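## Task

Find the round red tin on a shelf in one of the storage bays and set it on the desk, moving no other object there. Every other item must stay on its own shelf, table or counter. The robot must not tip over or finish leaning. The tin must rest on the desk by itself, not held there by the robot. At the end, open the gripper and move the robot away from it.

## Robot and tools

ROBOT. A Hello Robot Stretch 3 with one arm: a two-wheeled base (0.33 m long, 0.34 m wide), a mast with a lift, and a telescoping arm that sticks out to the robot's RIGHT. The base only drives straight or turns in place; it cannot slide sideways, so moving the gripper forward or back means driving the base. Turns pivot about the point between the drive wheels, 0.05 m behind the front edge. With the arm in and the wrist folded, a turn sweeps a 0.28 m radius; an unfolded, level gripper reaches past that. Loose objects may occasionally get nudged by the scene itself.

FRAMES. Base frame: origin on the floor between the drive wheels, x forward, y left, z up. hand_pose is reported in it, at the point where closed fingertips meet. With all wrist joints at 0, that hand frame has x up, y back along the arm toward the mast, z toward the robot's rear. Odometry frame = the base frame where the scene began; base_odometry heading is left-positive, -3.142 to 3.142, and counts wheel slip as motion.

TOOL execute_actions. Argument "actions": a list holding one action (or empty, to just read state and images). An action may contain "base", "joints", and optionally "contact_limits"; its motions begin together. "base" holds one command only, both relative to where the base last measured itself: {"translate_m": d} is a straight drive offset in metres, forward positive, range -1 to 1; {"rotate_rad": d} is an in-place turn offset in radians, left/counter-clockwise positive, range -3.2 to 3.2. "joints" is a single object of absolute targets keyed by name (each a place to go, not an offset): lift_m 0 to 1.1 (arm height on mast); arm_m 0 to 0.52 (extension); wrist_yaw_rad -1.345 to 4.42 (0 along the arm, positive swings toward the front, 3.0 folds over the base); wrist_pitch_rad -1.57 to 0.451 (0 level, negative tips fingertips down); wrist_roll_rad -2.911 to 2.911 (0 = fingers side by side, level); gripper_m -0.089 to 0.179 (larger is wider; the real fingertip gap is smaller, by ~0.007 near closed and ~0.025 fully open, zero below 0.007); head_pan_rad -3.953 to 1.73 (0 forward, positive left, -1.57 looks along the arm); head_tilt_rad -1.53 to 0.419 (negative looks down). "contact_limits" accepts only arm_m: a motor_effort percentage 1 to 100 at which the arm motion halts (contact_stop); smaller is gentler, too small stops instantly, and it also caps holding force until the next action. "cameras": list from head_camera, nav_camera, wrist_camera, all; omitted/null/["all"] gives all, [] gives none. Unknown keys or out-of-range numbers reject the whole call. Anything omitted from an action may still be driving toward an earlier target. If a result reports a stop, later calls in that same reply are skipped.

OTHER TOOLS. wait {"seconds": 0-10}: nothing new is commanded; returns state and images. zoom_image {"camera", "region": [x0,y0,x1,y1]} in image pixels from the top-left, at most 504x504, on the latest full image. finished_scene {"scene": n}: closes the current scene irreversibly and reports success; the next task appears in its result. Replying without a tool call ends everything.

RESULT LINES. base_status / joint_status: how each motion ended: done (for the base, wheels turned the full amount even if slipping), off_target (stopped short, may still push), contact_stop, time_out, torque_fault (the last three drop the target). Arm and lift go slack after a contact_stop until commanded again; a slack lift may sag under load or be pushed up by closing fingers on a surface. on_its_own covers what this call didn't command; "held at" is a target, not a position. motor_effort: percent of max, positive toward higher joint values, bracket = peak; readings carry fixed and random errors. Positive wheel effort pushes forward. lidar_m: 12 distances in metres, 30-degree sectors starting straight ahead and running counter-clockwise (4th left, 7th behind, 10th right), plane 0.17 m high, range 0.15-12 m, "-" = nothing; it misses glass, thin legs, tabletops, and parts hidden by the robot. wrist_depth_mm / head_depth_mm: 7x7 median depths from top-left (head image is sideways). base_tilt in degrees, forward/right positive, with a few degrees of fixed bias. turned_by_wheels and turned_by_imu give rotation since the last result. Camera calibration lines give K and T_world_to_cam in the base frame.

PRACTICAL NOTES. Base is fast (0.30 m/s, 1.9 rad/s) only when stowed: lift_m <0.30, arm_m <0.03, wrist_yaw_rad >2.54; otherwise 0.10 m/s, 0.63 rad/s. Fold or unfold the wrist only with lift_m 0.32-0.95, wrist_pitch_rad -0.4, roll near 0; once folded the lift can go to 0.25. With yaw below -0.4 keep pitch at -0.5 or lower. To grasp, command gripper_m below the object's width; to let go, open at least 0.02 past the touching value; readings don't confirm a hold, so check images/effort. Over-squeezing triggers a stall guard; send a new value to re-squeeze.

AVOID. Pushing the arm into fixed things with the gripper above ~0.45 m (tipping risk, worse with high limits or repeated pushes); driving while the gripper is snagged; scraping furniture, especially reversing. If base_tilt shows a lean, back out the last move in small steps, free the gripper, and lower lift_m to ~0.2. Base, wrist and head have no contact stop; long strain on the wrist causes a 10 s torque_fault. Don't drop, slam or knock objects, and don't end the scene while the robot still touches the placed item.

Each tool is called after "Call:" as a command line: name --argument value for each argument, lists and objects as JSON in quotes; but a table of rows of numbers goes row by row, as --pt "numbers of a row", without its own name.

## Session

Call:
execute_actions --actions '[{"joints":{"head_tilt_rad":-0.5}}]'

Scene clock: 0.87 s.
base_odometry: x=+0.000 y=+0.000 heading=+0.000 (m, m, rad; odometry frame)
turned_by_wheels: +0.000 (rad since the last result)
turned_by_imu: +0.000 (rad since the last result)
base_tilt: forward=+0.1 right=+0.0 (deg)
lidar_m: 0.97 0.99 1.00 1.23 2.10 1.18 2.09 3.40 1.31 0.86 0.76 0.78
head_depth_mm: 715 769 828 903 994 1096 1170 / 781 846 922 1015 1127 1265 1226 / 856 933 1028 1143 1292 1412 1234 / 981 1081 1203 1342 1527 1482 1235 / 979 1063 1162 1278 1422 1485 1238 / 908 983 1062 1166 1284 1396 1240 / 845 908 980 1065 1163 1287 1250
base_status: not commanded
joint_positions: lift_m=+0.461 arm_m=-0.001 wrist_yaw_rad=+2.833 wrist_pitch_rad=-0.377 wrist_roll_rad=-0.017 gripper_m=+0.037 head_pan_rad=-0.010 head_tilt_rad=-0.493
joint_status: all done
motor_effort: left_wheel=+0(0) right_wheel=+0(0) lift_m=+41(41) arm_m=+0(0) wrist_yaw_rad=+0(0) wrist_pitch_rad=+6(6) wrist_roll_rad=+1(1) gripper_m=+1(0) head_pan_rad=+0(0) head_tilt_rad=-3(29) (%)
hand_pose: x=+0.0483 y=+0.0744 z=+0.4833 quat_wxyz=(+0.238, +0.701, +0.027, +0.672) (m; base frame)
wrist_depth_mm: - - - - 951 813 723 / - - - - - 873 766 / - - - - - 934 814 / - - - - - - 849 / 840 843 931 909 948 980 893 / 688 - 738 748 777 759 800 / 608 599 621 642 639 654 672
pictures: head_camera (sideways: a quarter turn clockwise sets it upright), nav_camera (sideways: a quarter turn counterclockwise sets it upright), wrist_camera
camera_calibration (this result's frames):
head_camera: T_world_to_cam=[[-0.518856, 0.0584551, -0.85286, 1.13608], [0.0766489, 0.996822, 0.0216912, -0.0305333], [0.851418, -0.0541162, -0.521688, 0.634403], [0, 0, 0, 1]] pos_world=[0.0516601, -0.00164185, 1.30054]
nav_camera: T_world_to_cam=[[0.509145, 0.0218595, 0.860403, -1.08462], [0.0217329, -0.999685, 0.0125377, 0.0355002], [0.860406, 0.0123156, -0.50946, 0.612847], [0, 0, 0, 1]] pos_world=[0.0241625, 0.0516508, 1.24499]
wrist_camera: T_world_to_cam=[[0.947535, -0.311176, 0.0731246, -0.0656734], [-0.107342, -0.525232, -0.844161, 0.480426], [0.30109, 0.792023, -0.531078, 0.353761], [0, 0, 0, 1]] pos_world=[0.00728392, -0.0482875, 0.598234]
Images, in order (width x height): head_camera 896x504, nav_camera 672x504, wrist_camera 644x364.

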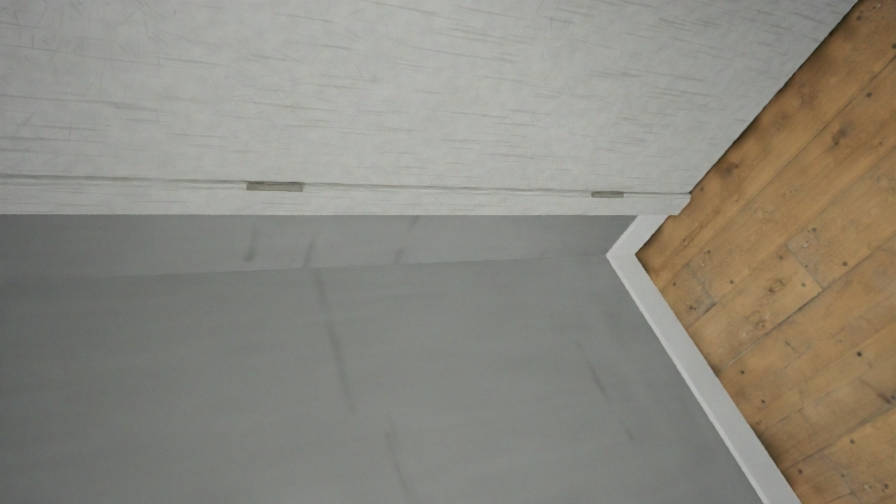

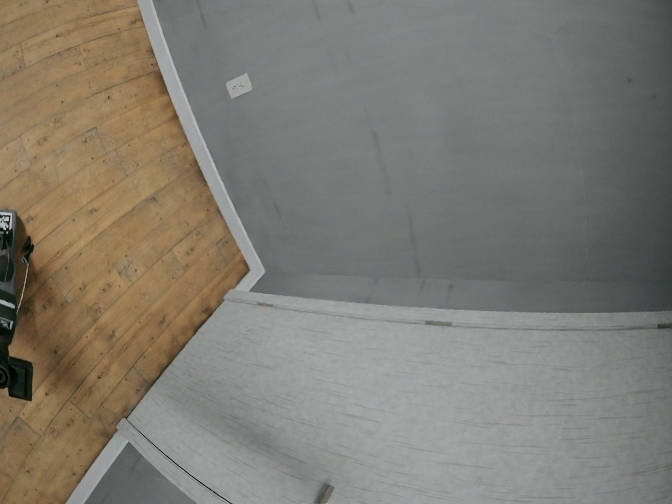

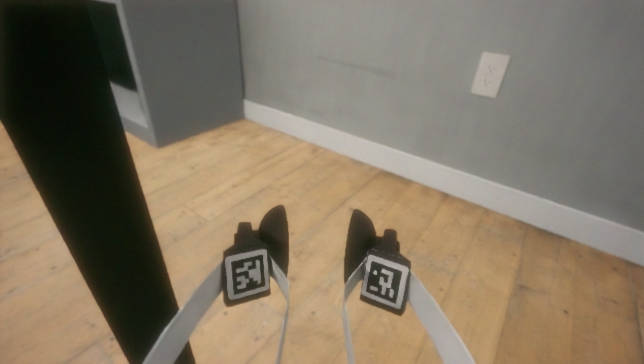

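Call:
execute_actions --actions '[{"joints":{"head_pan_rad":2.5,"head_tilt_rad":-0.4}}]'

Call:
execute_actions --actions '[{"joints":{"head_pan_rad":1.7,"head_tilt_rad":-0.4}}]' --cameras '["head_camera","nav_camera"]'

Call:
execute_actions --actions '[{"joints":{"head_pan_rad":-3.5}}]' --cameras '["head_camera","nav_camera"]'

action 0: "joints": head_pan_rad = 2.5 is out of range -3.953 to 1.73

Scene clock: 7.60 s.
base_odometry: x=+0.000 y=+0.000 heading=+0.000 (m, m, rad; odometry frame)
turned_by_wheels: +0.000 (rad since the last result)
turned_by_imu: +0.001 (rad since the last result)
base_tilt: forward=+0.0 right=+0.0 (deg)
lidar_m: 0.97 1.00 1.01 1.23 2.10 1.18 2.09 3.40 1.30 0.86 0.76 0.78
head_depth_mm: 1032 1094 1166 1248 1340 1435 1284 / 1151 1228 1321 1426 1547 1549 1287 / 1166 1256 1377 1517 1678 1596 1293 / 1089 1172 1269 1386 1538 1594 1303 / 1024 1103 1217 1356 1818 1587 1303 / 1672 1866 1959 2071 2054 1648 1340 / 1644 1788 2049 2655 - - -
base_status: not commanded
joint_positions: lift_m=+0.461 arm_m=-0.001 wrist_yaw_rad=+2.833 wrist_pitch_rad=-0.377 wrist_roll_rad=-0.017 gripper_m=+0.037 head_pan_rad=+1.693 head_tilt_rad=-0.409
joint_status: all done
motor_effort: left_wheel=+0(0) right_wheel=+0(0) lift_m=+41(41) arm_m=+0(0) wrist_yaw_rad=+0(1) wrist_pitch_rad=+6(6) wrist_roll_rad=+1(1) gripper_m=+0(1) head_pan_rad=+4(51) head_tilt_rad=+5(16) (%)
hand_pose: x=+0.0483 y=+0.0744 z=+0.4833 quat_wxyz=(+0.238, +0.701, +0.027, +0.672) (m; base frame)
wrist_depth_mm: - - - - 953 835 733 / - - - - - 867 767 / - - - - - 952 797 / - - - - - 989 842 / 834 852 896 910 966 947 886 / 711 - 712 725 771 773 790 / 596 597 622 629 637 663 655
pictures: head_camera (sideways: a quarter turn clockwise sets it upright), nav_camera (sideways: a quarter turn counterclockwise sets it upright)
camera_calibration (this result's frames):
head_camera: T_world_to_cam=[[0.00154604, -0.448569, -0.893747, 1.18623], [-0.997965, -0.0576693, 0.0272178, -0.0311759], [-0.0637509, 0.891885, -0.447746, 0.543774], [0, 0, 0, 1]] pos_world=[0.00171969, 0.0453245, 1.30451]
nav_camera: T_world_to_cam=[[-0.0798027, 0.427745, 0.90037, -1.13316], [0.98821, 0.152344, 0.0152134, 0.0261196], [-0.130658, 0.890969, -0.434859, 0.521823], [0, 0, 0, 1]] pos_world=[-0.0480606, 0.0157968, 1.24679]
Images, in order (width x height): head_camera 896x504, nav_camera 672x504.

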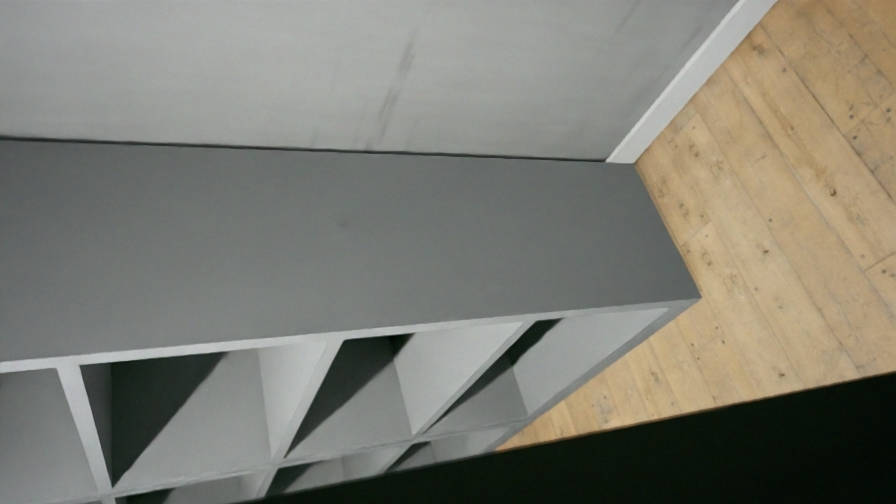

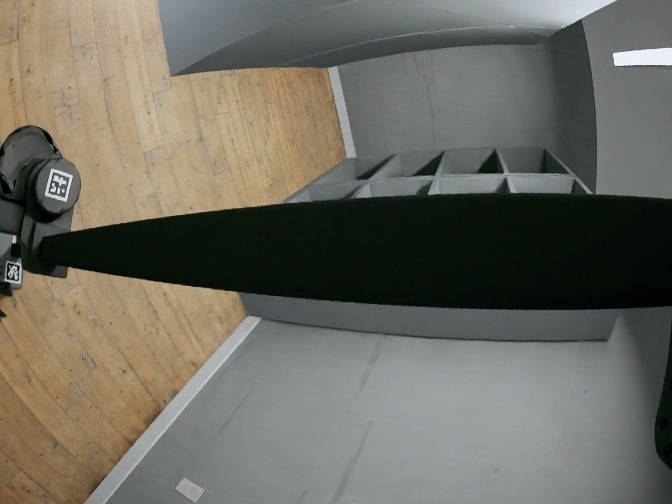

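Scene clock: 10.33 s.
base_odometry: x=+0.000 y=+0.000 heading=+0.000 (m, m, rad; odometry frame)
turned_by_wheels: +0.000 (rad since the last result)
turned_by_imu: +0.000 (rad since the last result)
base_tilt: forward=+0.0 right=+0.0 (deg)
lidar_m: 0.97 0.99 1.01 1.23 2.10 1.18 2.08 3.39 1.31 0.86 0.76 0.78
head_depth_mm: 1299 1506 1797 2219 2028 1572 1289 / 983 1074 1208 1383 1619 1573 1295 / 993 1076 1171 1288 1425 1537 1299 / 1054 1141 1252 1374 1540 1600 1304 / 1116 1225 1361 2623 2006 1606 1315 / 2199 2323 2431 2549 2095 1617 1315 / 1929 2034 2123 2231 2116 1632 1321
base_status: not commanded
joint_positions: lift_m=+0.461 arm_m=-0.001 wrist_yaw_rad=+2.833 wrist_pitch_rad=-0.377 wrist_roll_rad=-0.017 gripper_m=+0.037 head_pan_rad=-3.493 head_tilt_rad=-0.409
joint_status: all done
motor_effort: left_wheel=+0(0) right_wheel=+0(0) lift_m=+42(41) arm_m=+0(1) wrist_yaw_rad=+0(1) wrist_pitch_rad=+6(6) wrist_roll_rad=+1(1) gripper_m=+0(0) head_pan_rad=-3(51) head_tilt_rad=+4(4) (%)
hand_pose: x=+0.0483 y=+0.0744 z=+0.4833 quat_wxyz=(+0.238, +0.701, +0.027, +0.672) (m; base frame)
wrist_depth_mm: - - - - - 826 734 / - - - - - 873 764 / - - - - - 953 811 / - - - - - 995 853 / 836 886 895 885 938 951 884 / 706 - 723 747 774 794 791 / 608 587 630 639 630 662 673
pictures: head_camera (sideways: a quarter turn clockwise sets it upright), nav_camera (sideways: a quarter turn counterclockwise sets it upright)
camera_calibration (this result's frames):
head_camera: T_world_to_cam=[[0.399996, -0.203028, -0.893747, 1.1838], [-0.403418, -0.914611, 0.0272178, -0.0348026], [-0.822956, 0.349666, -0.447746, 0.548405], [0, 0, 0, 1]] pos_world=[-0.0362413, 0.0167543, 1.30451]
nav_camera: T_world_to_cam=[[-0.417119, 0.123879, 0.90037, -1.1311], [0.314699, 0.949069, 0.0152134, 0.0302281], [-0.852629, 0.289692, -0.434859, 0.526227], [0, 0, 0, 1]] pos_world=[-0.0326413, -0.0410125, 1.24679]
Images, in order (width x height): head_camera 896x504, nav_camera 672x504.

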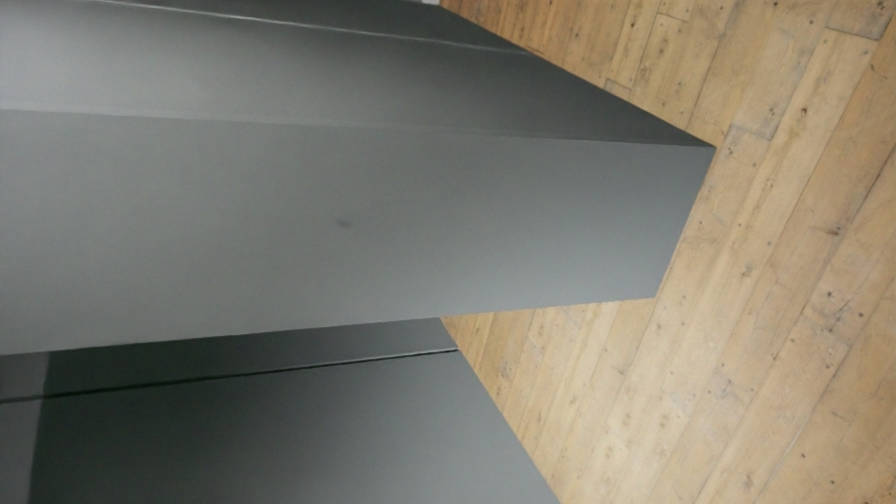

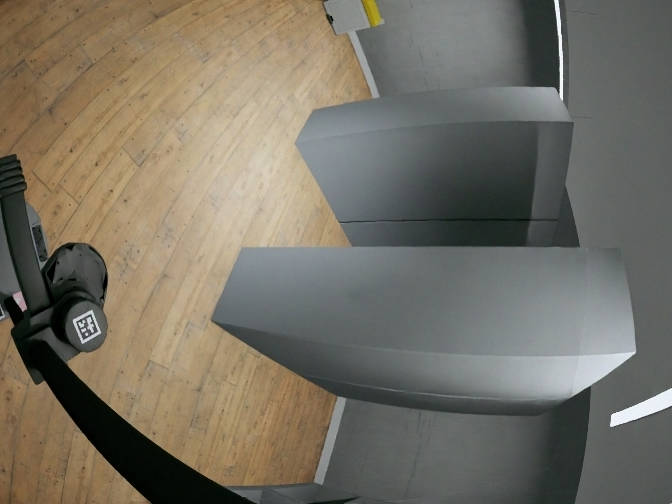

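Call:
execute_actions --actions '[{"base":{"rotate_rad":-2.62},"joints":{"head_pan_rad":0,"lift_m":0.26}}]' --cameras '[]'

Call:
execute_actions --actions '[{"base":{"translate_m":1.0}}]' --cameras '["nav_camera"]'

Call:
execute_actions --actions '[{"base":{"translate_m":0.8},"joints":{"head_pan_rad":-1.2}}]' --cameras '["nav_camera","head_camera"]'

Scene clock: 22.20 s.
base_odometry: x=+0.000 y=+0.000 heading=-2.620 (m, m, rad; odometry frame)
turned_by_wheels: -2.620 (rad since the last result)
turned_by_imu: -2.570 (rad since the last result)
base_tilt: forward=+0.0 right=-0.1 (deg)
lidar_m: 3.39 1.30 0.86 0.76 0.78 0.98 1.00 1.00 1.23 2.06 1.18 2.09
head_depth_mm: 3235 2071 2159 2256 2048 1578 1287 / 3308 3516 3790 2875 2044 1587 1293 / 3233 3456 3754 2933 2057 1590 1301 / 3144 3400 3550 2944 2073 1607 1301 / 3103 3326 3576 2955 2081 1609 1305 / 3068 3313 2682 2836 2091 1613 1314 / 3000 3250 2440 2624 2112 1623 1317
base_status: done
joint_positions: lift_m=+0.260 arm_m=-0.001 wrist_yaw_rad=+2.833 wrist_pitch_rad=-0.378 wrist_roll_rad=-0.017 gripper_m=+0.037 head_pan_rad=-0.007 head_tilt_rad=-0.408
joint_status: all done
motor_effort: left_wheel=+4(17) right_wheel=-3(9) lift_m=+36(35) arm_m=+0(0) wrist_yaw_rad=-1(0) wrist_pitch_rad=+6(6) wrist_roll_rad=+1(1) gripper_m=+1(1) head_pan_rad=+4(49) head_tilt_rad=+5(5) (%)
hand_pose: x=+0.0483 y=+0.0743 z=+0.2819 quat_wxyz=(+0.238, +0.701, +0.027, +0.672) (m; base frame)
wrist_depth_mm: - 669 741 857 958 - - / - 731 828 902 - - - / - 786 890 955 - - - / - 704 733 730 776 806 835 / 550 580 583 588 629 614 640 / 464 - - 488 509 519 525 / - - - 414 424 439 444
pictures: none
No camera images: the call's "cameras" was empty. Leave "cameras" out to get every camera's image.

Scene clock: 27.13 s.
base_odometry: x=-0.867 y=-0.498 heading=-2.620 (m, m, rad; odometry frame)
turned_by_wheels: +0.000 (rad since the last result)
turned_by_imu: +0.008 (rad since the last result)
base_tilt: forward=+0.0 right=+0.0 (deg)
lidar_m: 1.61 1.23 0.99 0.91 0.92 1.16 1.99 1.81 1.07 1.00 1.25 1.27
head_depth_mm: 2449 2669 2872 2909 2038 1583 1292 / 2420 2593 2844 2931 2063 1594 1293 / 2341 2566 2764 2619 2050 1590 1297 / 2324 2515 2706 2566 2077 1589 1305 / 2276 2469 2682 2813 2107 1609 1309 / 2271 2437 2517 1565 2026 1613 1316 / 2232 2381 2474 1367 1975 1620 1316
base_status: done
joint_positions: lift_m=+0.260 arm_m=-0.001 wrist_yaw_rad=+2.833 wrist_pitch_rad=-0.378 wrist_roll_rad=-0.017 gripper_m=+0.037 head_pan_rad=-0.007 head_tilt_rad=-0.408
joint_status: not commanded
motor_effort: left_wheel=+4(18) right_wheel=-3(6) lift_m=+37(37) arm_m=+0(0) wrist_yaw_rad=+1(1) wrist_pitch_rad=+6(6) wrist_roll_rad=+1(1) gripper_m=+0(1) head_pan_rad=+4(4) head_tilt_rad=+4(4) (%)
hand_pose: x=+0.0483 y=+0.0743 z=+0.2819 quat_wxyz=(+0.238, +0.701, +0.027, +0.672) (m; base frame)
wrist_depth_mm: - 786 843 980 - - - / - 863 927 - - - - / - 899 951 - - - - / - 712 736 757 761 821 829 / 551 581 581 592 632 627 639 / 473 - - 482 501 512 525 / - - - 421 427 432 436
pictures: nav_camera (sideways: a quarter turn counterclockwise sets it upright)
camera_calibration (this result's frames):
nav_camera: T_world_to_cam=[[0.433503, 0.0241598, 0.900828, -1.13689], [0.0240272, -0.999595, 0.0152461, 0.0319586], [0.900832, 0.0150352, -0.433908, 0.514293], [0, 0, 0, 1]] pos_world=[0.0287864, 0.0516801, 1.24681]
Images, in order (width x height): nav_camera 672x504.

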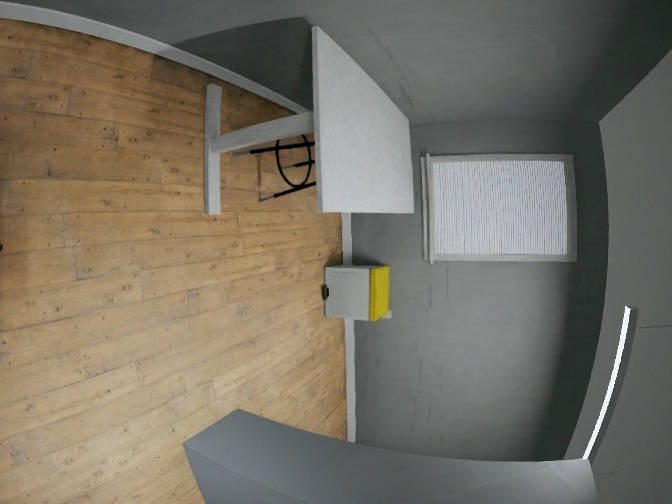

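Scene clock: 31.50 s.
base_odometry: x=-1.560 y=-0.897 heading=-2.620 (m, m, rad; odometry frame)
turned_by_wheels: +0.000 (rad since the last result)
turned_by_imu: +0.006 (rad since the last result)
base_tilt: forward=+0.1 right=+0.0 (deg)
lidar_m: 1.60 0.85 0.64 1.00 1.02 1.29 2.72 1.45 1.30 0.90 0.91 2.14
head_depth_mm: 2153 2347 2570 2680 2043 1573 1287 / 710 767 830 926 1038 1440 1257 / 729 786 856 938 1043 1167 1265 / 742 805 877 971 1078 1204 1303 / 759 823 903 1000 1112 1269 1314 / 779 864 2864 2869 2113 1609 1316 / 2492 2745 3025 3050 2114 1625 1322
base_status: done
joint_positions: lift_m=+0.260 arm_m=-0.001 wrist_yaw_rad=+2.833 wrist_pitch_rad=-0.378 wrist_roll_rad=-0.017 gripper_m=+0.037 head_pan_rad=-1.193 head_tilt_rad=-0.408
joint_status: all done
motor_effort: left_wheel=+2(16) right_wheel=-2(6) lift_m=+36(37) arm_m=+0(1) wrist_yaw_rad=+0(1) wrist_pitch_rad=+6(6) wrist_roll_rad=+1(1) gripper_m=+1(0) head_pan_rad=-4(52) head_tilt_rad=+4(4) (%)
hand_pose: x=+0.0483 y=+0.0743 z=+0.2819 quat_wxyz=(+0.238, +0.701, +0.027, +0.672) (m; base frame)
wrist_depth_mm: - 847 945 - - - - / - 944 - - - - - / - 934 972 934 - - - / - 710 726 733 742 794 822 / 546 576 581 597 578 615 625 / 466 - - 496 506 517 527 / - - - 420 425 432 441
pictures: head_camera (sideways: a quarter turn clockwise sets it upright), nav_camera (sideways: a quarter turn counterclockwise sets it upright)
camera_calibration (this result's frames):
head_camera: T_world_to_cam=[[-0.114731, 0.432682, -0.894217, 1.18755], [0.950828, 0.308516, 0.0272856, -0.0431518], [0.287686, -0.847116, -0.446802, 0.540403], [0, 0, 0, 1]] pos_world=[0.0218134, -0.0427356, 1.30456]
nav_camera: T_world_to_cam=[[0.185162, -0.392713, 0.900828, -1.13538], [-0.917435, -0.397593, 0.0152461, 0.0377015], [0.352176, -0.829274, -0.433908, 0.51764], [0, 0, 0, 1]] pos_world=[0.062517, -0.00162182, 1.24681]
Images, in order (width x height): head_camera 896x504, nav_camera 672x504.

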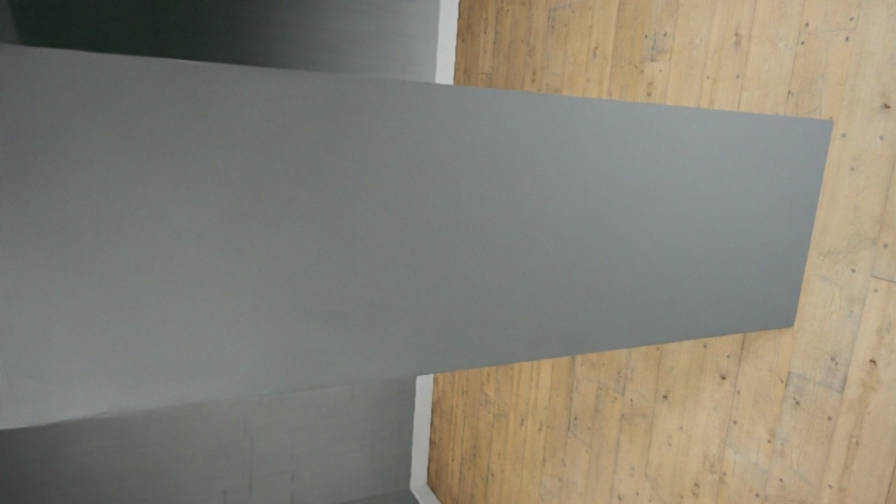

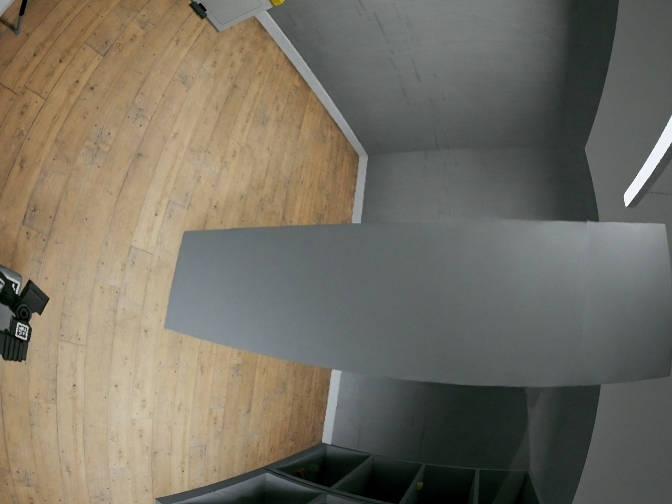

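Call:
execute_actions --actions '[{"joints":{"head_pan_rad":-2.2,"head_tilt_rad":-0.3}}]' --cameras '["nav_camera","head_camera"]'

Scene clock: 38.13 s.
base_odometry: x=-1.560 y=-0.897 heading=-2.620 (m, m, rad; odometry frame)
turned_by_wheels: +0.000 (rad since the last result)
turned_by_imu: +0.001 (rad since the last result)
base_tilt: forward=+0.1 right=+0.0 (deg)
lidar_m: 1.61 0.85 0.64 1.01 1.02 1.29 2.72 1.45 1.30 0.90 0.91 2.14
head_depth_mm: 2530 2680 2796 2904 2346 1741 1378 / 1301 1396 1517 1647 2046 1751 1392 / 1162 1234 1321 1421 1539 1632 1391 / 1667 1477 1789 2022 1700 1694 1405 / 1845 1951 2030 2127 2175 1784 1409 / 1742 1828 1894 2021 2163 1783 1413 / 1662 1826 2587 2773 2452 1792 1416
base_status: not commanded
joint_positions: lift_m=+0.260 arm_m=-0.001 wrist_yaw_rad=+2.833 wrist_pitch_rad=-0.378 wrist_roll_rad=-0.017 gripper_m=+0.037 head_pan_rad=-2.193 head_tilt_rad=-0.310
joint_status: all done
motor_effort: left_wheel=+3(2) right_wheel=-2(2) lift_m=+36(37) arm_m=+0(0) wrist_yaw_rad=+0(1) wrist_pitch_rad=+6(6) wrist_roll_rad=+1(1) gripper_m=+0(0) head_pan_rad=-4(51) head_tilt_rad=+5(15) (%)
hand_pose: x=+0.0483 y=+0.0743 z=+0.2819 quat_wxyz=(+0.238, +0.701, +0.027, +0.672) (m; base frame)
wrist_depth_mm: - 868 946 - - - - / - 956 - - - - - / - 948 944 910 - - - / - 710 715 730 750 787 809 / 546 577 584 593 580 629 636 / 463 - - 488 506 509 519 / - - - 426 421 432 441
pictures: head_camera (sideways: a quarter turn clockwise sets it upright), nav_camera (sideways: a quarter turn counterclockwise sets it upright)
camera_calibration (this result's frames):
head_camera: T_world_to_cam=[[0.250087, 0.257819, -0.933266, 1.23628], [0.77511, -0.630942, 0.0334051, -0.0500508], [-0.580225, -0.731739, -0.357628, 0.429654], [0, 0, 0, 1]] pos_world=[-0.021087, -0.0359218, 1.30911]
nav_camera: T_world_to_cam=[[-0.178054, -0.295004, 0.938759, -1.18266], [-0.829341, 0.558446, 0.0181906, 0.0333286], [-0.529613, -0.775313, -0.344093, 0.406138], [0, 0, 0, 1]] pos_world=[0.0321599, -0.0526174, 1.24938]
Images, in order (width x height): head_camera 896x504, nav_camera 672x504.

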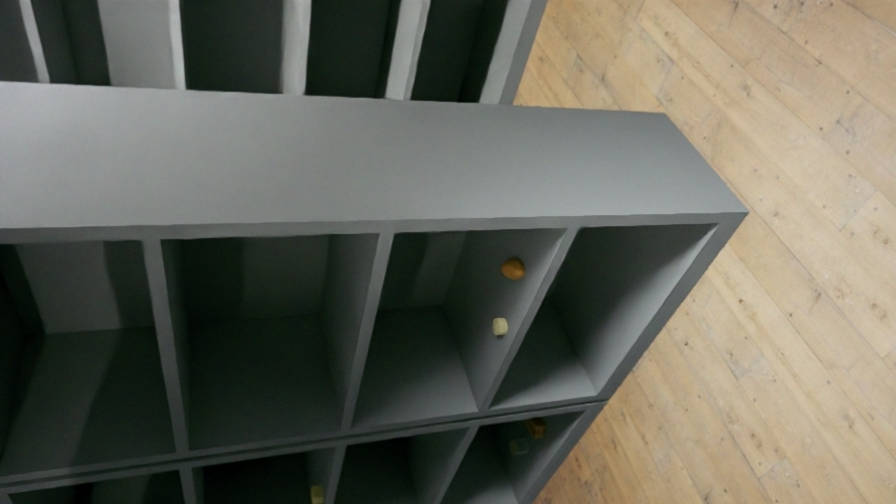

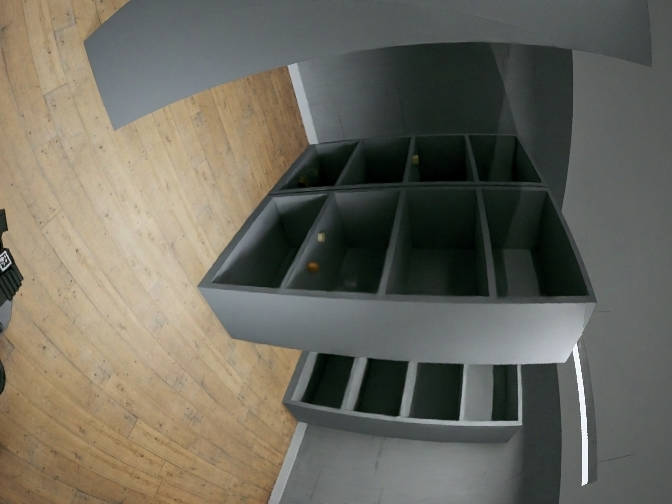

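Call:
zoom_image --camera "head_camera" --region '[420,200,660,504]'

Region (420, 200, 660, 504) of head_camera's 896x504 image, scaled by 1.658, with more detail than that image has; it fills the left 398 columns of this view, and the rest is white.

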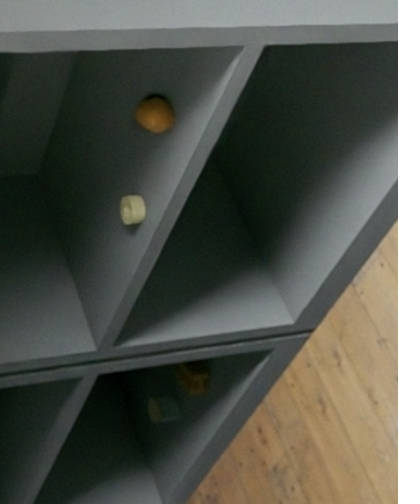

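Call:
execute_actions --actions '[{"base":{"rotate_rad":-0.45}}]' --cameras '[]'

Call:
execute_actions --actions '[{"base":{"translate_m":0.8},"joints":{"head_pan_rad":-1.9}}]' --cameras '["nav_camera","head_camera"]'

Scene clock: 54.37 s.
base_odometry: x=-1.560 y=-0.897 heading=-3.070 (m, m, rad; odometry frame)
turned_by_wheels: -0.450 (rad since the last result)
turned_by_imu: -0.441 (rad since the last result)
base_tilt: forward=+0.0 right=-0.1 (deg)
lidar_m: 1.64 1.60 0.80 0.64 1.01 1.03 1.38 2.77 1.32 1.31 0.90 0.92
head_depth_mm: 2250 2383 2534 2724 2341 1736 1383 / 2318 2464 2621 2824 2368 1756 1385 / 2399 2559 2739 2911 2410 1765 1391 / 2384 2463 2619 2845 2378 1771 1398 / 2550 2730 2908 3086 2437 1782 1408 / 2604 2754 1531 1573 1613 1651 1413 / 1214 1255 1284 1318 1377 1511 1409
base_status: done
joint_positions: lift_m=+0.260 arm_m=-0.001 wrist_yaw_rad=+2.833 wrist_pitch_rad=-0.378 wrist_roll_rad=-0.017 gripper_m=+0.037 head_pan_rad=-2.193 head_tilt_rad=-0.309
joint_status: not commanded
motor_effort: left_wheel=+4(15) right_wheel=-3(8) lift_m=+37(37) arm_m=+0(1) wrist_yaw_rad=+0(0) wrist_pitch_rad=+6(6) wrist_roll_rad=+1(1) gripper_m=+1(1) head_pan_rad=-5(5) head_tilt_rad=+5(6) (%)
hand_pose: x=+0.0483 y=+0.0743 z=+0.2819 quat_wxyz=(+0.238, +0.701, +0.027, +0.672) (m; base frame)
wrist_depth_mm: - 940 - - - - - / - 992 - - - - - / - 941 813 - - - - / - 709 706 708 778 796 837 / 550 567 592 598 613 617 648 / 456 - - 485 504 509 519 / - - - 423 423 432 439
pictures: none
No camera images: the call's "cameras" was empty. Leave "cameras" out to get every camera's image.

Scene clock: 58.73 s.
base_odometry: x=-2.358 y=-0.955 heading=-3.069 (m, m, rad; odometry frame)
turned_by_wheels: +0.000 (rad since the last result)
turned_by_imu: +0.006 (rad since the last result)
base_tilt: forward=+0.1 right=+0.0 (deg)
lidar_m: 1.37 0.89 0.94 1.01 0.97 0.99 1.97 2.12 0.69 0.54 1.37 1.92
head_depth_mm: 1777 1861 1924 1851 1920 1730 1382 / 1885 1980 2096 2161 2227 1752 1386 / 1998 2136 2254 2329 2138 1688 1363 / 645 682 723 769 818 879 947 / 569 597 628 661 700 740 791 / 509 529 553 580 610 643 678 / 459 477 496 517 541 571 629
base_status: done
joint_positions: lift_m=+0.260 arm_m=-0.001 wrist_yaw_rad=+2.833 wrist_pitch_rad=-0.378 wrist_roll_rad=-0.017 gripper_m=+0.037 head_pan_rad=-1.907 head_tilt_rad=-0.309
joint_status: all done
motor_effort: left_wheel=+3(17) right_wheel=-3(6) lift_m=+37(37) arm_m=-1(1) wrist_yaw_rad=+0(1) wrist_pitch_rad=+6(6) wrist_roll_rad=+1(1) gripper_m=+0(0) head_pan_rad=+4(29) head_tilt_rad=+5(5) (%)
hand_pose: x=+0.0483 y=+0.0743 z=+0.2819 quat_wxyz=(+0.238, +0.701, +0.027, +0.672) (m; base frame)
wrist_depth_mm: - - - - - 745 651 / - - - - - 812 670 / - 971 980 - - 834 713 / - 700 730 748 781 798 753 / 555 560 589 594 617 634 640 / 467 - - 485 507 510 521 / - - - 423 425 439 439
pictures: head_camera (sideways: a quarter turn clockwise sets it upright), nav_camera (sideways: a quarter turn counterclockwise sets it upright)
camera_calibration (this result's frames):
head_camera: T_world_to_cam=[[0.166959, 0.317071, -0.93359, 1.23721], [0.921577, -0.38675, 0.0334609, -0.0510169], [-0.350456, -0.865962, -0.356777, 0.427145], [0, 0, 0, 1]] pos_world=[-0.00985259, -0.042124, 1.30915]
nav_camera: T_world_to_cam=[[-0.0873626, -0.332432, 0.939072, -1.18362], [-0.95315, 0.301948, 0.0182173, 0.034049], [-0.289607, -0.893486, -0.343236, 0.40356], [0, 0, 0, 1]] pos_world=[0.0459234, -0.0431792, 1.2494]
Images, in order (width x height): head_camera 896x504, nav_camera 672x504.

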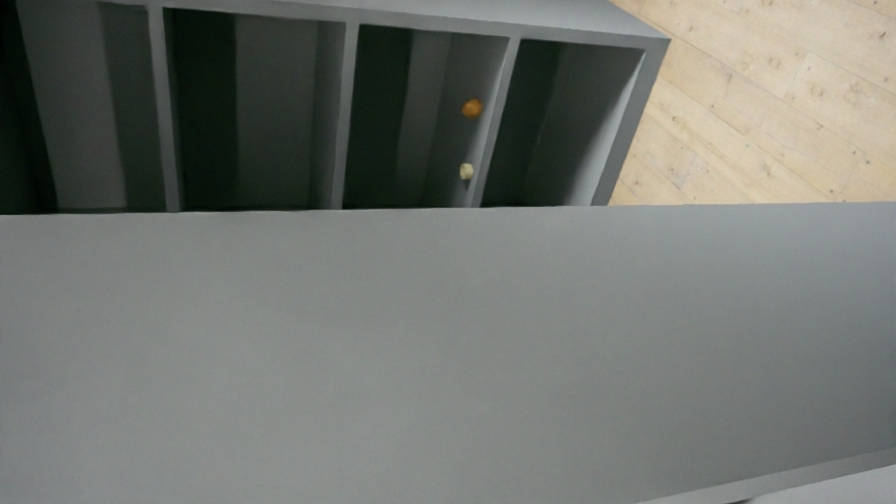

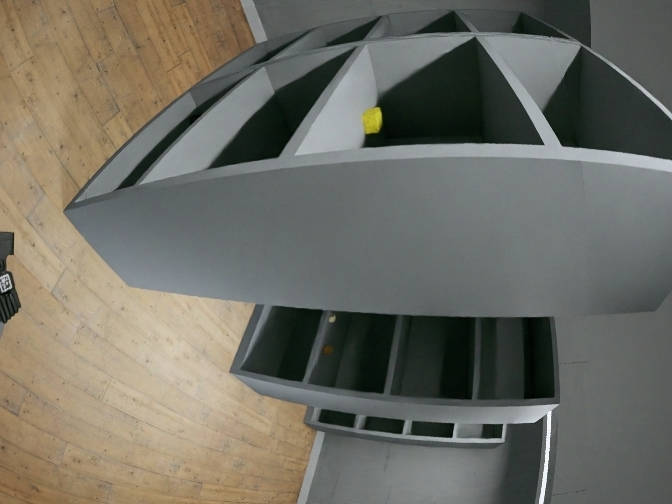

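Call:
execute_actions --actions '[{"base":{"translate_m":0.5},"joints":{"head_pan_rad":-2.2,"head_tilt_rad":-0.6}}]' --cameras '["nav_camera","head_camera"]'

Scene clock: 72.30 s.
base_odometry: x=-2.857 y=-0.991 heading=-3.069 (m, m, rad; odometry frame)
turned_by_wheels: +0.000 (rad since the last result)
turned_by_imu: +0.004 (rad since the last result)
base_tilt: forward=+0.0 right=+0.0 (deg)
lidar_m: 0.92 0.46 0.47 0.67 1.47 1.05 2.34 0.92 0.71 1.28 2.07 1.29
head_depth_mm: 2792 3385 2915 2125 1674 1373 1166 / 1968 2185 2392 2138 1679 1380 1172 / 641 735 862 1044 1312 1350 1174 / 952 983 752 1185 1032 1309 1182 / 1015 1086 861 1282 1453 1347 1183 / 1059 1135 1370 1287 1505 1378 1188 / 1104 1181 1436 1301 1562 1397 1189
base_status: done
joint_positions: lift_m=+0.260 arm_m=-0.001 wrist_yaw_rad=+2.833 wrist_pitch_rad=-0.378 wrist_roll_rad=-0.017 gripper_m=+0.037 head_pan_rad=-2.193 head_tilt_rad=-0.593
joint_status: all done
motor_effort: left_wheel=+3(17) right_wheel=-3(7) lift_m=+37(36) arm_m=+0(1) wrist_yaw_rad=+0(1) wrist_pitch_rad=+6(6) wrist_roll_rad=+1(1) gripper_m=+0(1) head_pan_rad=-4(30) head_tilt_rad=-4(24) (%)
hand_pose: x=+0.0483 y=+0.0743 z=+0.2818 quat_wxyz=(+0.238, +0.701, +0.027, +0.672) (m; base frame)
wrist_depth_mm: - - - 605 480 421 618 / - - - 644 502 488 659 / - 944 - 702 530 626 702 / - 712 722 703 573 756 733 / 544 575 587 589 591 632 636 / 460 - - 493 503 513 530 / - - - 416 419 433 442
pictures: head_camera (sideways: a quarter turn clockwise sets it upright), nav_camera (sideways: a quarter turn counterclockwise sets it upright)
camera_calibration (this result's frames):
head_camera: T_world_to_cam=[[0.393678, 0.458005, -0.797025, 1.05772], [0.771025, -0.636628, 0.0150012, -0.026057], [-0.500538, -0.620432, -0.60376, 0.749426], [0, 0, 0, 1]] pos_world=[-0.0211922, -0.03606, 1.29589]
nav_camera: T_world_to_cam=[[-0.322814, -0.496824, 0.805579, -1.00807], [-0.831559, 0.555358, 0.00928005, 0.0449477], [-0.451995, -0.666891, -0.592416, 0.728781], [0, 0, 0, 1]] pos_world=[0.041364, -0.0397761, 1.2434]
Images, in order (width x height): head_camera 896x504, nav_camera 672x504.

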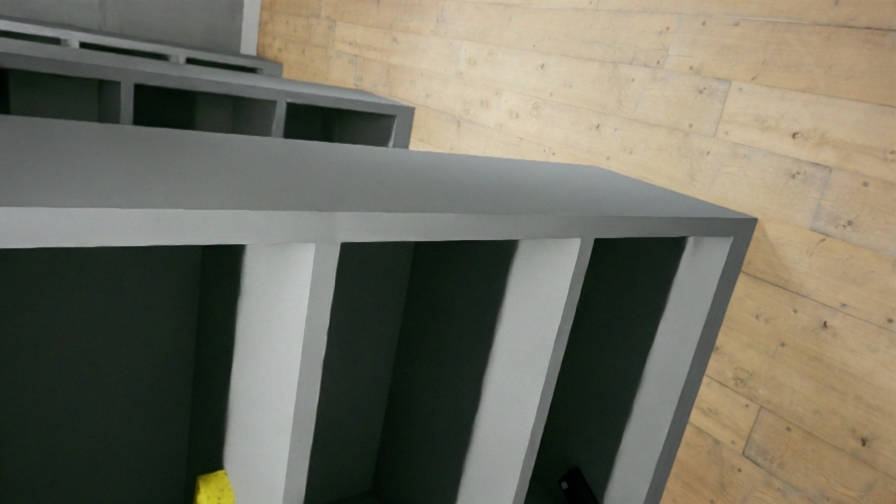

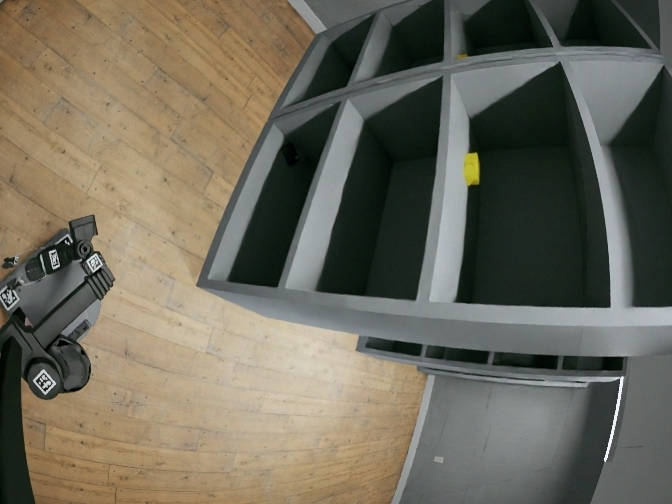

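Call:
execute_actions --actions '[{"base":{"rotate_rad":-0.92},"joints":{"head_pan_rad":-0.9,"head_tilt_rad":-0.5}}]' --cameras '["nav_camera"]'

Call:
execute_actions --actions '[{"base":{"translate_m":0.6},"joints":{"head_pan_rad":-1.3}}]' --cameras '["nav_camera","head_camera"]'

Scene clock: 82.77 s.
base_odometry: x=-2.857 y=-0.991 heading=+2.294 (m, m, rad; odometry frame)
turned_by_wheels: -0.920 (rad since the last result)
turned_by_imu: -0.902 (rad since the last result)
base_tilt: forward=+0.1 right=+0.0 (deg)
lidar_m: 2.07 1.14 0.90 0.46 0.50 1.33 1.05 1.34 2.70 0.71 1.21 1.28
head_depth_mm: 977 1056 865 1242 873 995 1187 / 1045 1137 871 1343 1087 1336 1177 / 1136 1237 951 1423 1168 1378 1219 / 1229 1331 1045 1462 1569 1423 1230 / 1198 1283 1364 1462 1632 1471 1233 / 1093 1176 1242 1403 1623 1483 1234 / 1017 1132 1845 2049 1839 1484 1237
base_status: done
joint_positions: lift_m=+0.260 arm_m=-0.001 wrist_yaw_rad=+2.833 wrist_pitch_rad=-0.378 wrist_roll_rad=-0.017 gripper_m=+0.037 head_pan_rad=-0.907 head_tilt_rad=-0.507
joint_status: all done
motor_effort: left_wheel=+4(16) right_wheel=-3(8) lift_m=+36(37) arm_m=-1(1) wrist_yaw_rad=+1(0) wrist_pitch_rad=+6(6) wrist_roll_rad=+1(1) gripper_m=-1(0) head_pan_rad=+4(50) head_tilt_rad=+4(17) (%)
hand_pose: x=+0.0483 y=+0.0742 z=+0.2818 quat_wxyz=(+0.238, +0.701, +0.027, +0.672) (m; base frame)
wrist_depth_mm: - 422 795 871 926 986 - / - 462 800 970 - - - / - 500 763 967 - - - / - 556 669 752 778 787 810 / 542 563 580 601 617 622 636 / 467 - - 494 503 509 526 / - - - 421 420 440 438
pictures: nav_camera (sideways: a quarter turn counterclockwise sets it upright)
camera_calibration (this result's frames):
nav_camera: T_world_to_cam=[[0.342049, -0.393316, 0.853408, -1.07448], [-0.767368, -0.641092, 0.0120994, 0.0408844], [0.542354, -0.659017, -0.521104, 0.629937], [0, 0, 0, 1]] pos_world=[0.0572507, 0.0187379, 1.24474]
Images, in order (width x height): nav_camera 672x504.

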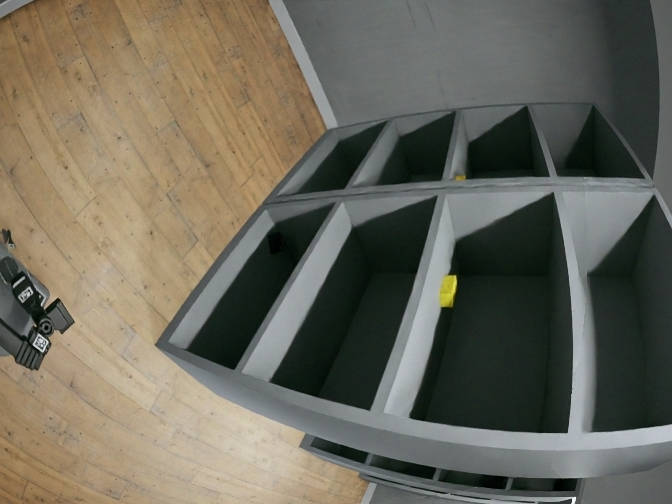

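Scene clock: 86.40 s.
base_odometry: x=-3.254 y=-0.541 heading=+2.294 (m, m, rad; odometry frame)
turned_by_wheels: +0.000 (rad since the last result)
turned_by_imu: +0.005 (rad since the last result)
base_tilt: forward=+0.0 right=+0.0 (deg)
lidar_m: 1.48 1.06 0.83 0.82 0.85 0.78 1.65 1.97 0.81 1.19 0.89 1.50
head_depth_mm: 929 1015 864 1240 1076 1297 1164 / 962 1051 872 1276 1084 1340 1190 / 992 1089 881 1314 1080 1376 1218 / 1028 1127 895 1356 1130 1393 1228 / 926 988 954 1131 1143 1327 1232 / 759 801 862 970 1134 1389 1236 / 697 784 906 1487 1587 1442 1242
base_status: done
joint_positions: lift_m=+0.260 arm_m=-0.001 wrist_yaw_rad=+2.833 wrist_pitch_rad=-0.378 wrist_roll_rad=-0.017 gripper_m=+0.037 head_pan_rad=-1.293 head_tilt_rad=-0.507
joint_status: all done
motor_effort: left_wheel=+3(17) right_wheel=-3(6) lift_m=+36(37) arm_m=+0(1) wrist_yaw_rad=+1(1) wrist_pitch_rad=+6(6) wrist_roll_rad=+1(1) gripper_m=+0(1) head_pan_rad=-4(35) head_tilt_rad=+4(4) (%)
hand_pose: x=+0.0483 y=+0.0742 z=+0.2818 quat_wxyz=(+0.238, +0.701, +0.027, +0.672) (m; base frame)
wrist_depth_mm: - 728 760 810 862 936 943 / - 796 848 877 950 - - / - 827 884 956 - - - / - 708 744 756 776 798 812 / 553 575 589 604 624 644 638 / 459 - - 491 509 509 522 / - - - 414 420 435 435
pictures: head_camera (sideways: a quarter turn clockwise sets it upright), nav_camera (sideways: a quarter turn counterclockwise sets it upright)
camera_calibration (this result's frames):
head_camera: T_world_to_cam=[[-0.0946852, 0.525154, -0.845724, 1.12419], [0.977538, 0.209729, 0.020789, -0.0348539], [0.188291, -0.824759, -0.533216, 0.653448], [0, 0, 0, 1]] pos_world=[0.0174768, -0.0441239, 1.2999]
nav_camera: T_world_to_cam=[[0.16895, -0.493102, 0.853409, -1.07343], [-0.952179, -0.305301, 0.0120995, 0.0420117], [0.254581, -0.814642, -0.521102, 0.63169], [0, 0, 0, 1]] pos_world=[0.0605423, -0.00188223, 1.24474]
Images, in order (width x height): head_camera 896x504, nav_camera 672x504.

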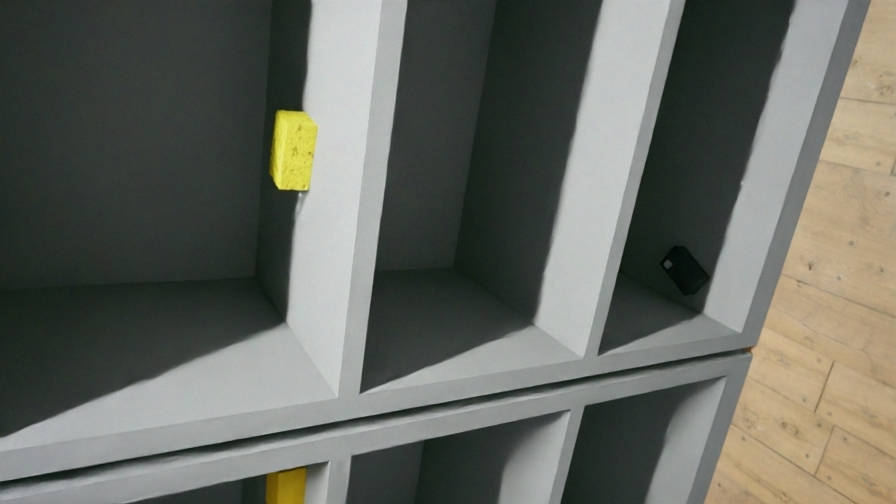

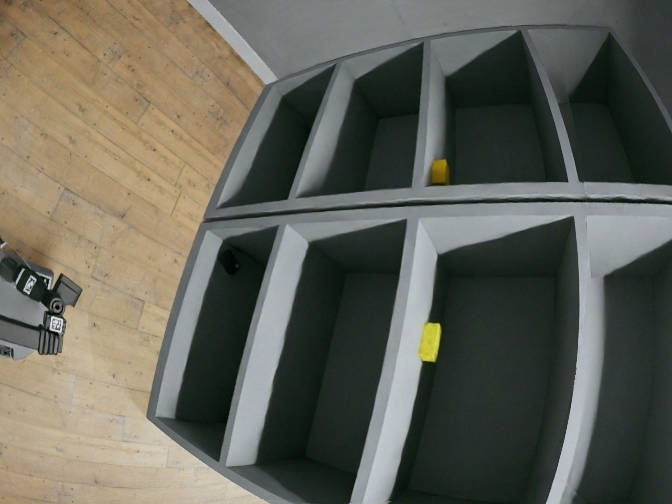

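Call:
execute_actions --actions '[{"joints":{"head_pan_rad":-1.4,"head_tilt_rad":0.1}}]' --cameras '["nav_camera"]'

Call:
execute_actions --actions '[{"joints":{"head_pan_rad":1.2,"head_tilt_rad":-0.3}}]' --cameras '["nav_camera"]'

Scene clock: 92.47 s.
base_odometry: x=-3.254 y=-0.541 heading=+2.294 (m, m, rad; odometry frame)
turned_by_wheels: +0.000 (rad since the last result)
turned_by_imu: +0.001 (rad since the last result)
base_tilt: forward=+0.1 right=+0.0 (deg)
lidar_m: 1.48 1.06 0.83 0.82 0.85 0.78 1.65 1.97 0.81 1.19 0.89 1.50
head_depth_mm: 842 1089 1084 1074 1080 865 1051 / 834 1114 1117 1104 1110 880 1085 / 829 1150 1149 1139 1141 857 1123 / 819 1183 1193 1172 1173 903 1153 / 814 1171 1220 1130 1199 924 1132 / 874 1016 1000 928 948 868 891 / 840 825 814 802 806 792 787
base_status: not commanded
joint_positions: lift_m=+0.260 arm_m=-0.001 wrist_yaw_rad=+2.833 wrist_pitch_rad=-0.378 wrist_roll_rad=-0.017 gripper_m=+0.037 head_pan_rad=-1.393 head_tilt_rad=+0.085
joint_status: all done
motor_effort: left_wheel=+3(4) right_wheel=-3(3) lift_m=+36(37) arm_m=-1(0) wrist_yaw_rad=+0(1) wrist_pitch_rad=+6(6) wrist_roll_rad=+1(1) gripper_m=+1(1) head_pan_rad=-3(16) head_tilt_rad=+7(36) (%)
hand_pose: x=+0.0483 y=+0.0742 z=+0.2818 quat_wxyz=(+0.238, +0.701, +0.027, +0.672) (m; base frame)
wrist_depth_mm: - 732 774 814 867 873 978 / - 787 839 895 908 963 - / - 820 889 943 996 - - / - 717 717 732 780 799 825 / 549 572 592 600 613 628 640 / 461 - - 489 503 512 520 / - - - 421 425 435 440
pictures: nav_camera (sideways: a quarter turn counterclockwise sets it upright)
camera_calibration (this result's frames):
nav_camera: T_world_to_cam=[[0.0188753, 0.0485466, 0.998643, -1.26233], [-0.980075, -0.196631, 0.0280831, 0.021357], [0.197727, -0.979275, 0.0438678, -0.103302], [0, 0, 0, 1]] pos_world=[0.065184, -0.0356801, 1.26454]
Images, in order (width x height): nav_camera 672x504.

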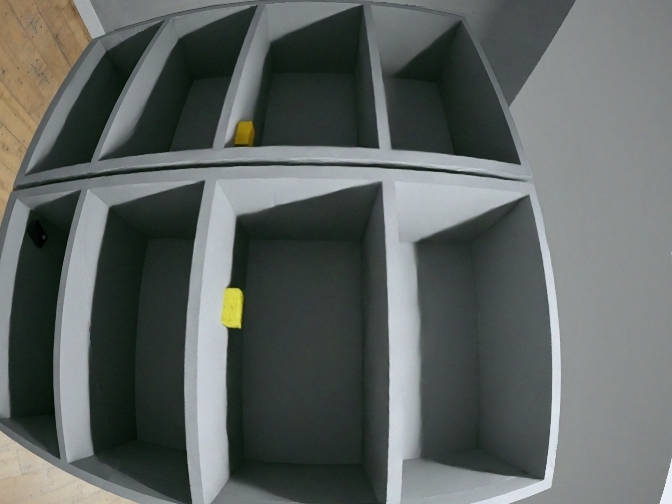

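Scene clock: 94.17 s.
base_odometry: x=-3.254 y=-0.541 heading=+2.294 (m, m, rad; odometry frame)
turned_by_wheels: +0.000 (rad since the last result)
turned_by_imu: +0.000 (rad since the last result)
base_tilt: forward=+0.0 right=+0.0 (deg)
lidar_m: 1.48 1.06 0.83 0.82 0.85 0.78 1.65 1.97 0.82 1.19 0.88 1.50
head_depth_mm: 781 833 896 966 1050 1146 1258 / 754 808 862 926 999 1089 1196 / 730 774 827 888 958 1036 1136 / 706 751 799 854 918 987 1076 / 686 724 769 824 877 947 1026 / 665 703 744 793 847 908 983 / 643 681 719 765 816 872 937
base_status: not commanded
joint_positions: lift_m=+0.260 arm_m=-0.001 wrist_yaw_rad=+2.833 wrist_pitch_rad=-0.378 wrist_roll_rad=-0.017 gripper_m=+0.037 head_pan_rad=+1.193 head_tilt_rad=-0.296
joint_status: all done
motor_effort: left_wheel=+3(3) right_wheel=-3(3) lift_m=+36(37) arm_m=+0(1) wrist_yaw_rad=+0(1) wrist_pitch_rad=+6(6) wrist_roll_rad=+1(1) gripper_m=+0(0) head_pan_rad=+3(50) head_tilt_rad=-2(27) (%)
hand_pose: x=+0.0483 y=+0.0742 z=+0.2818 quat_wxyz=(+0.238, +0.701, +0.027, +0.672) (m; base frame)
wrist_depth_mm: - 740 756 815 881 915 988 / - 804 846 855 975 - - / - 851 904 927 - - - / - 722 723 751 769 791 823 / 546 573 591 599 623 637 650 / 467 - - 487 506 522 525 / - - - 411 421 436 441
pictures: nav_camera (sideways: a quarter turn counterclockwise sets it upright)
camera_calibration (this result's frames):
nav_camera: T_world_to_cam=[[0.0966866, 0.317071, 0.94346, -1.19047], [0.939571, -0.341849, 0.0185981, 0.0220074], [0.328418, 0.88465, -0.330963, 0.383817], [0, 0, 0, 1]] pos_world=[-0.0316271, 0.045444, 1.24978]
Images, in order (width x height): nav_camera 672x504.

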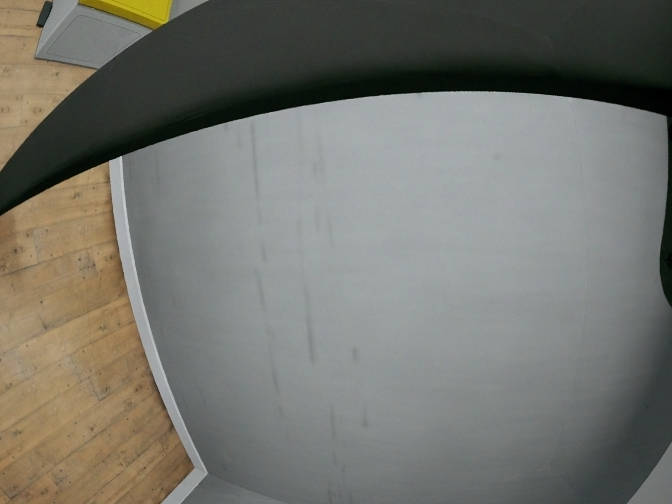

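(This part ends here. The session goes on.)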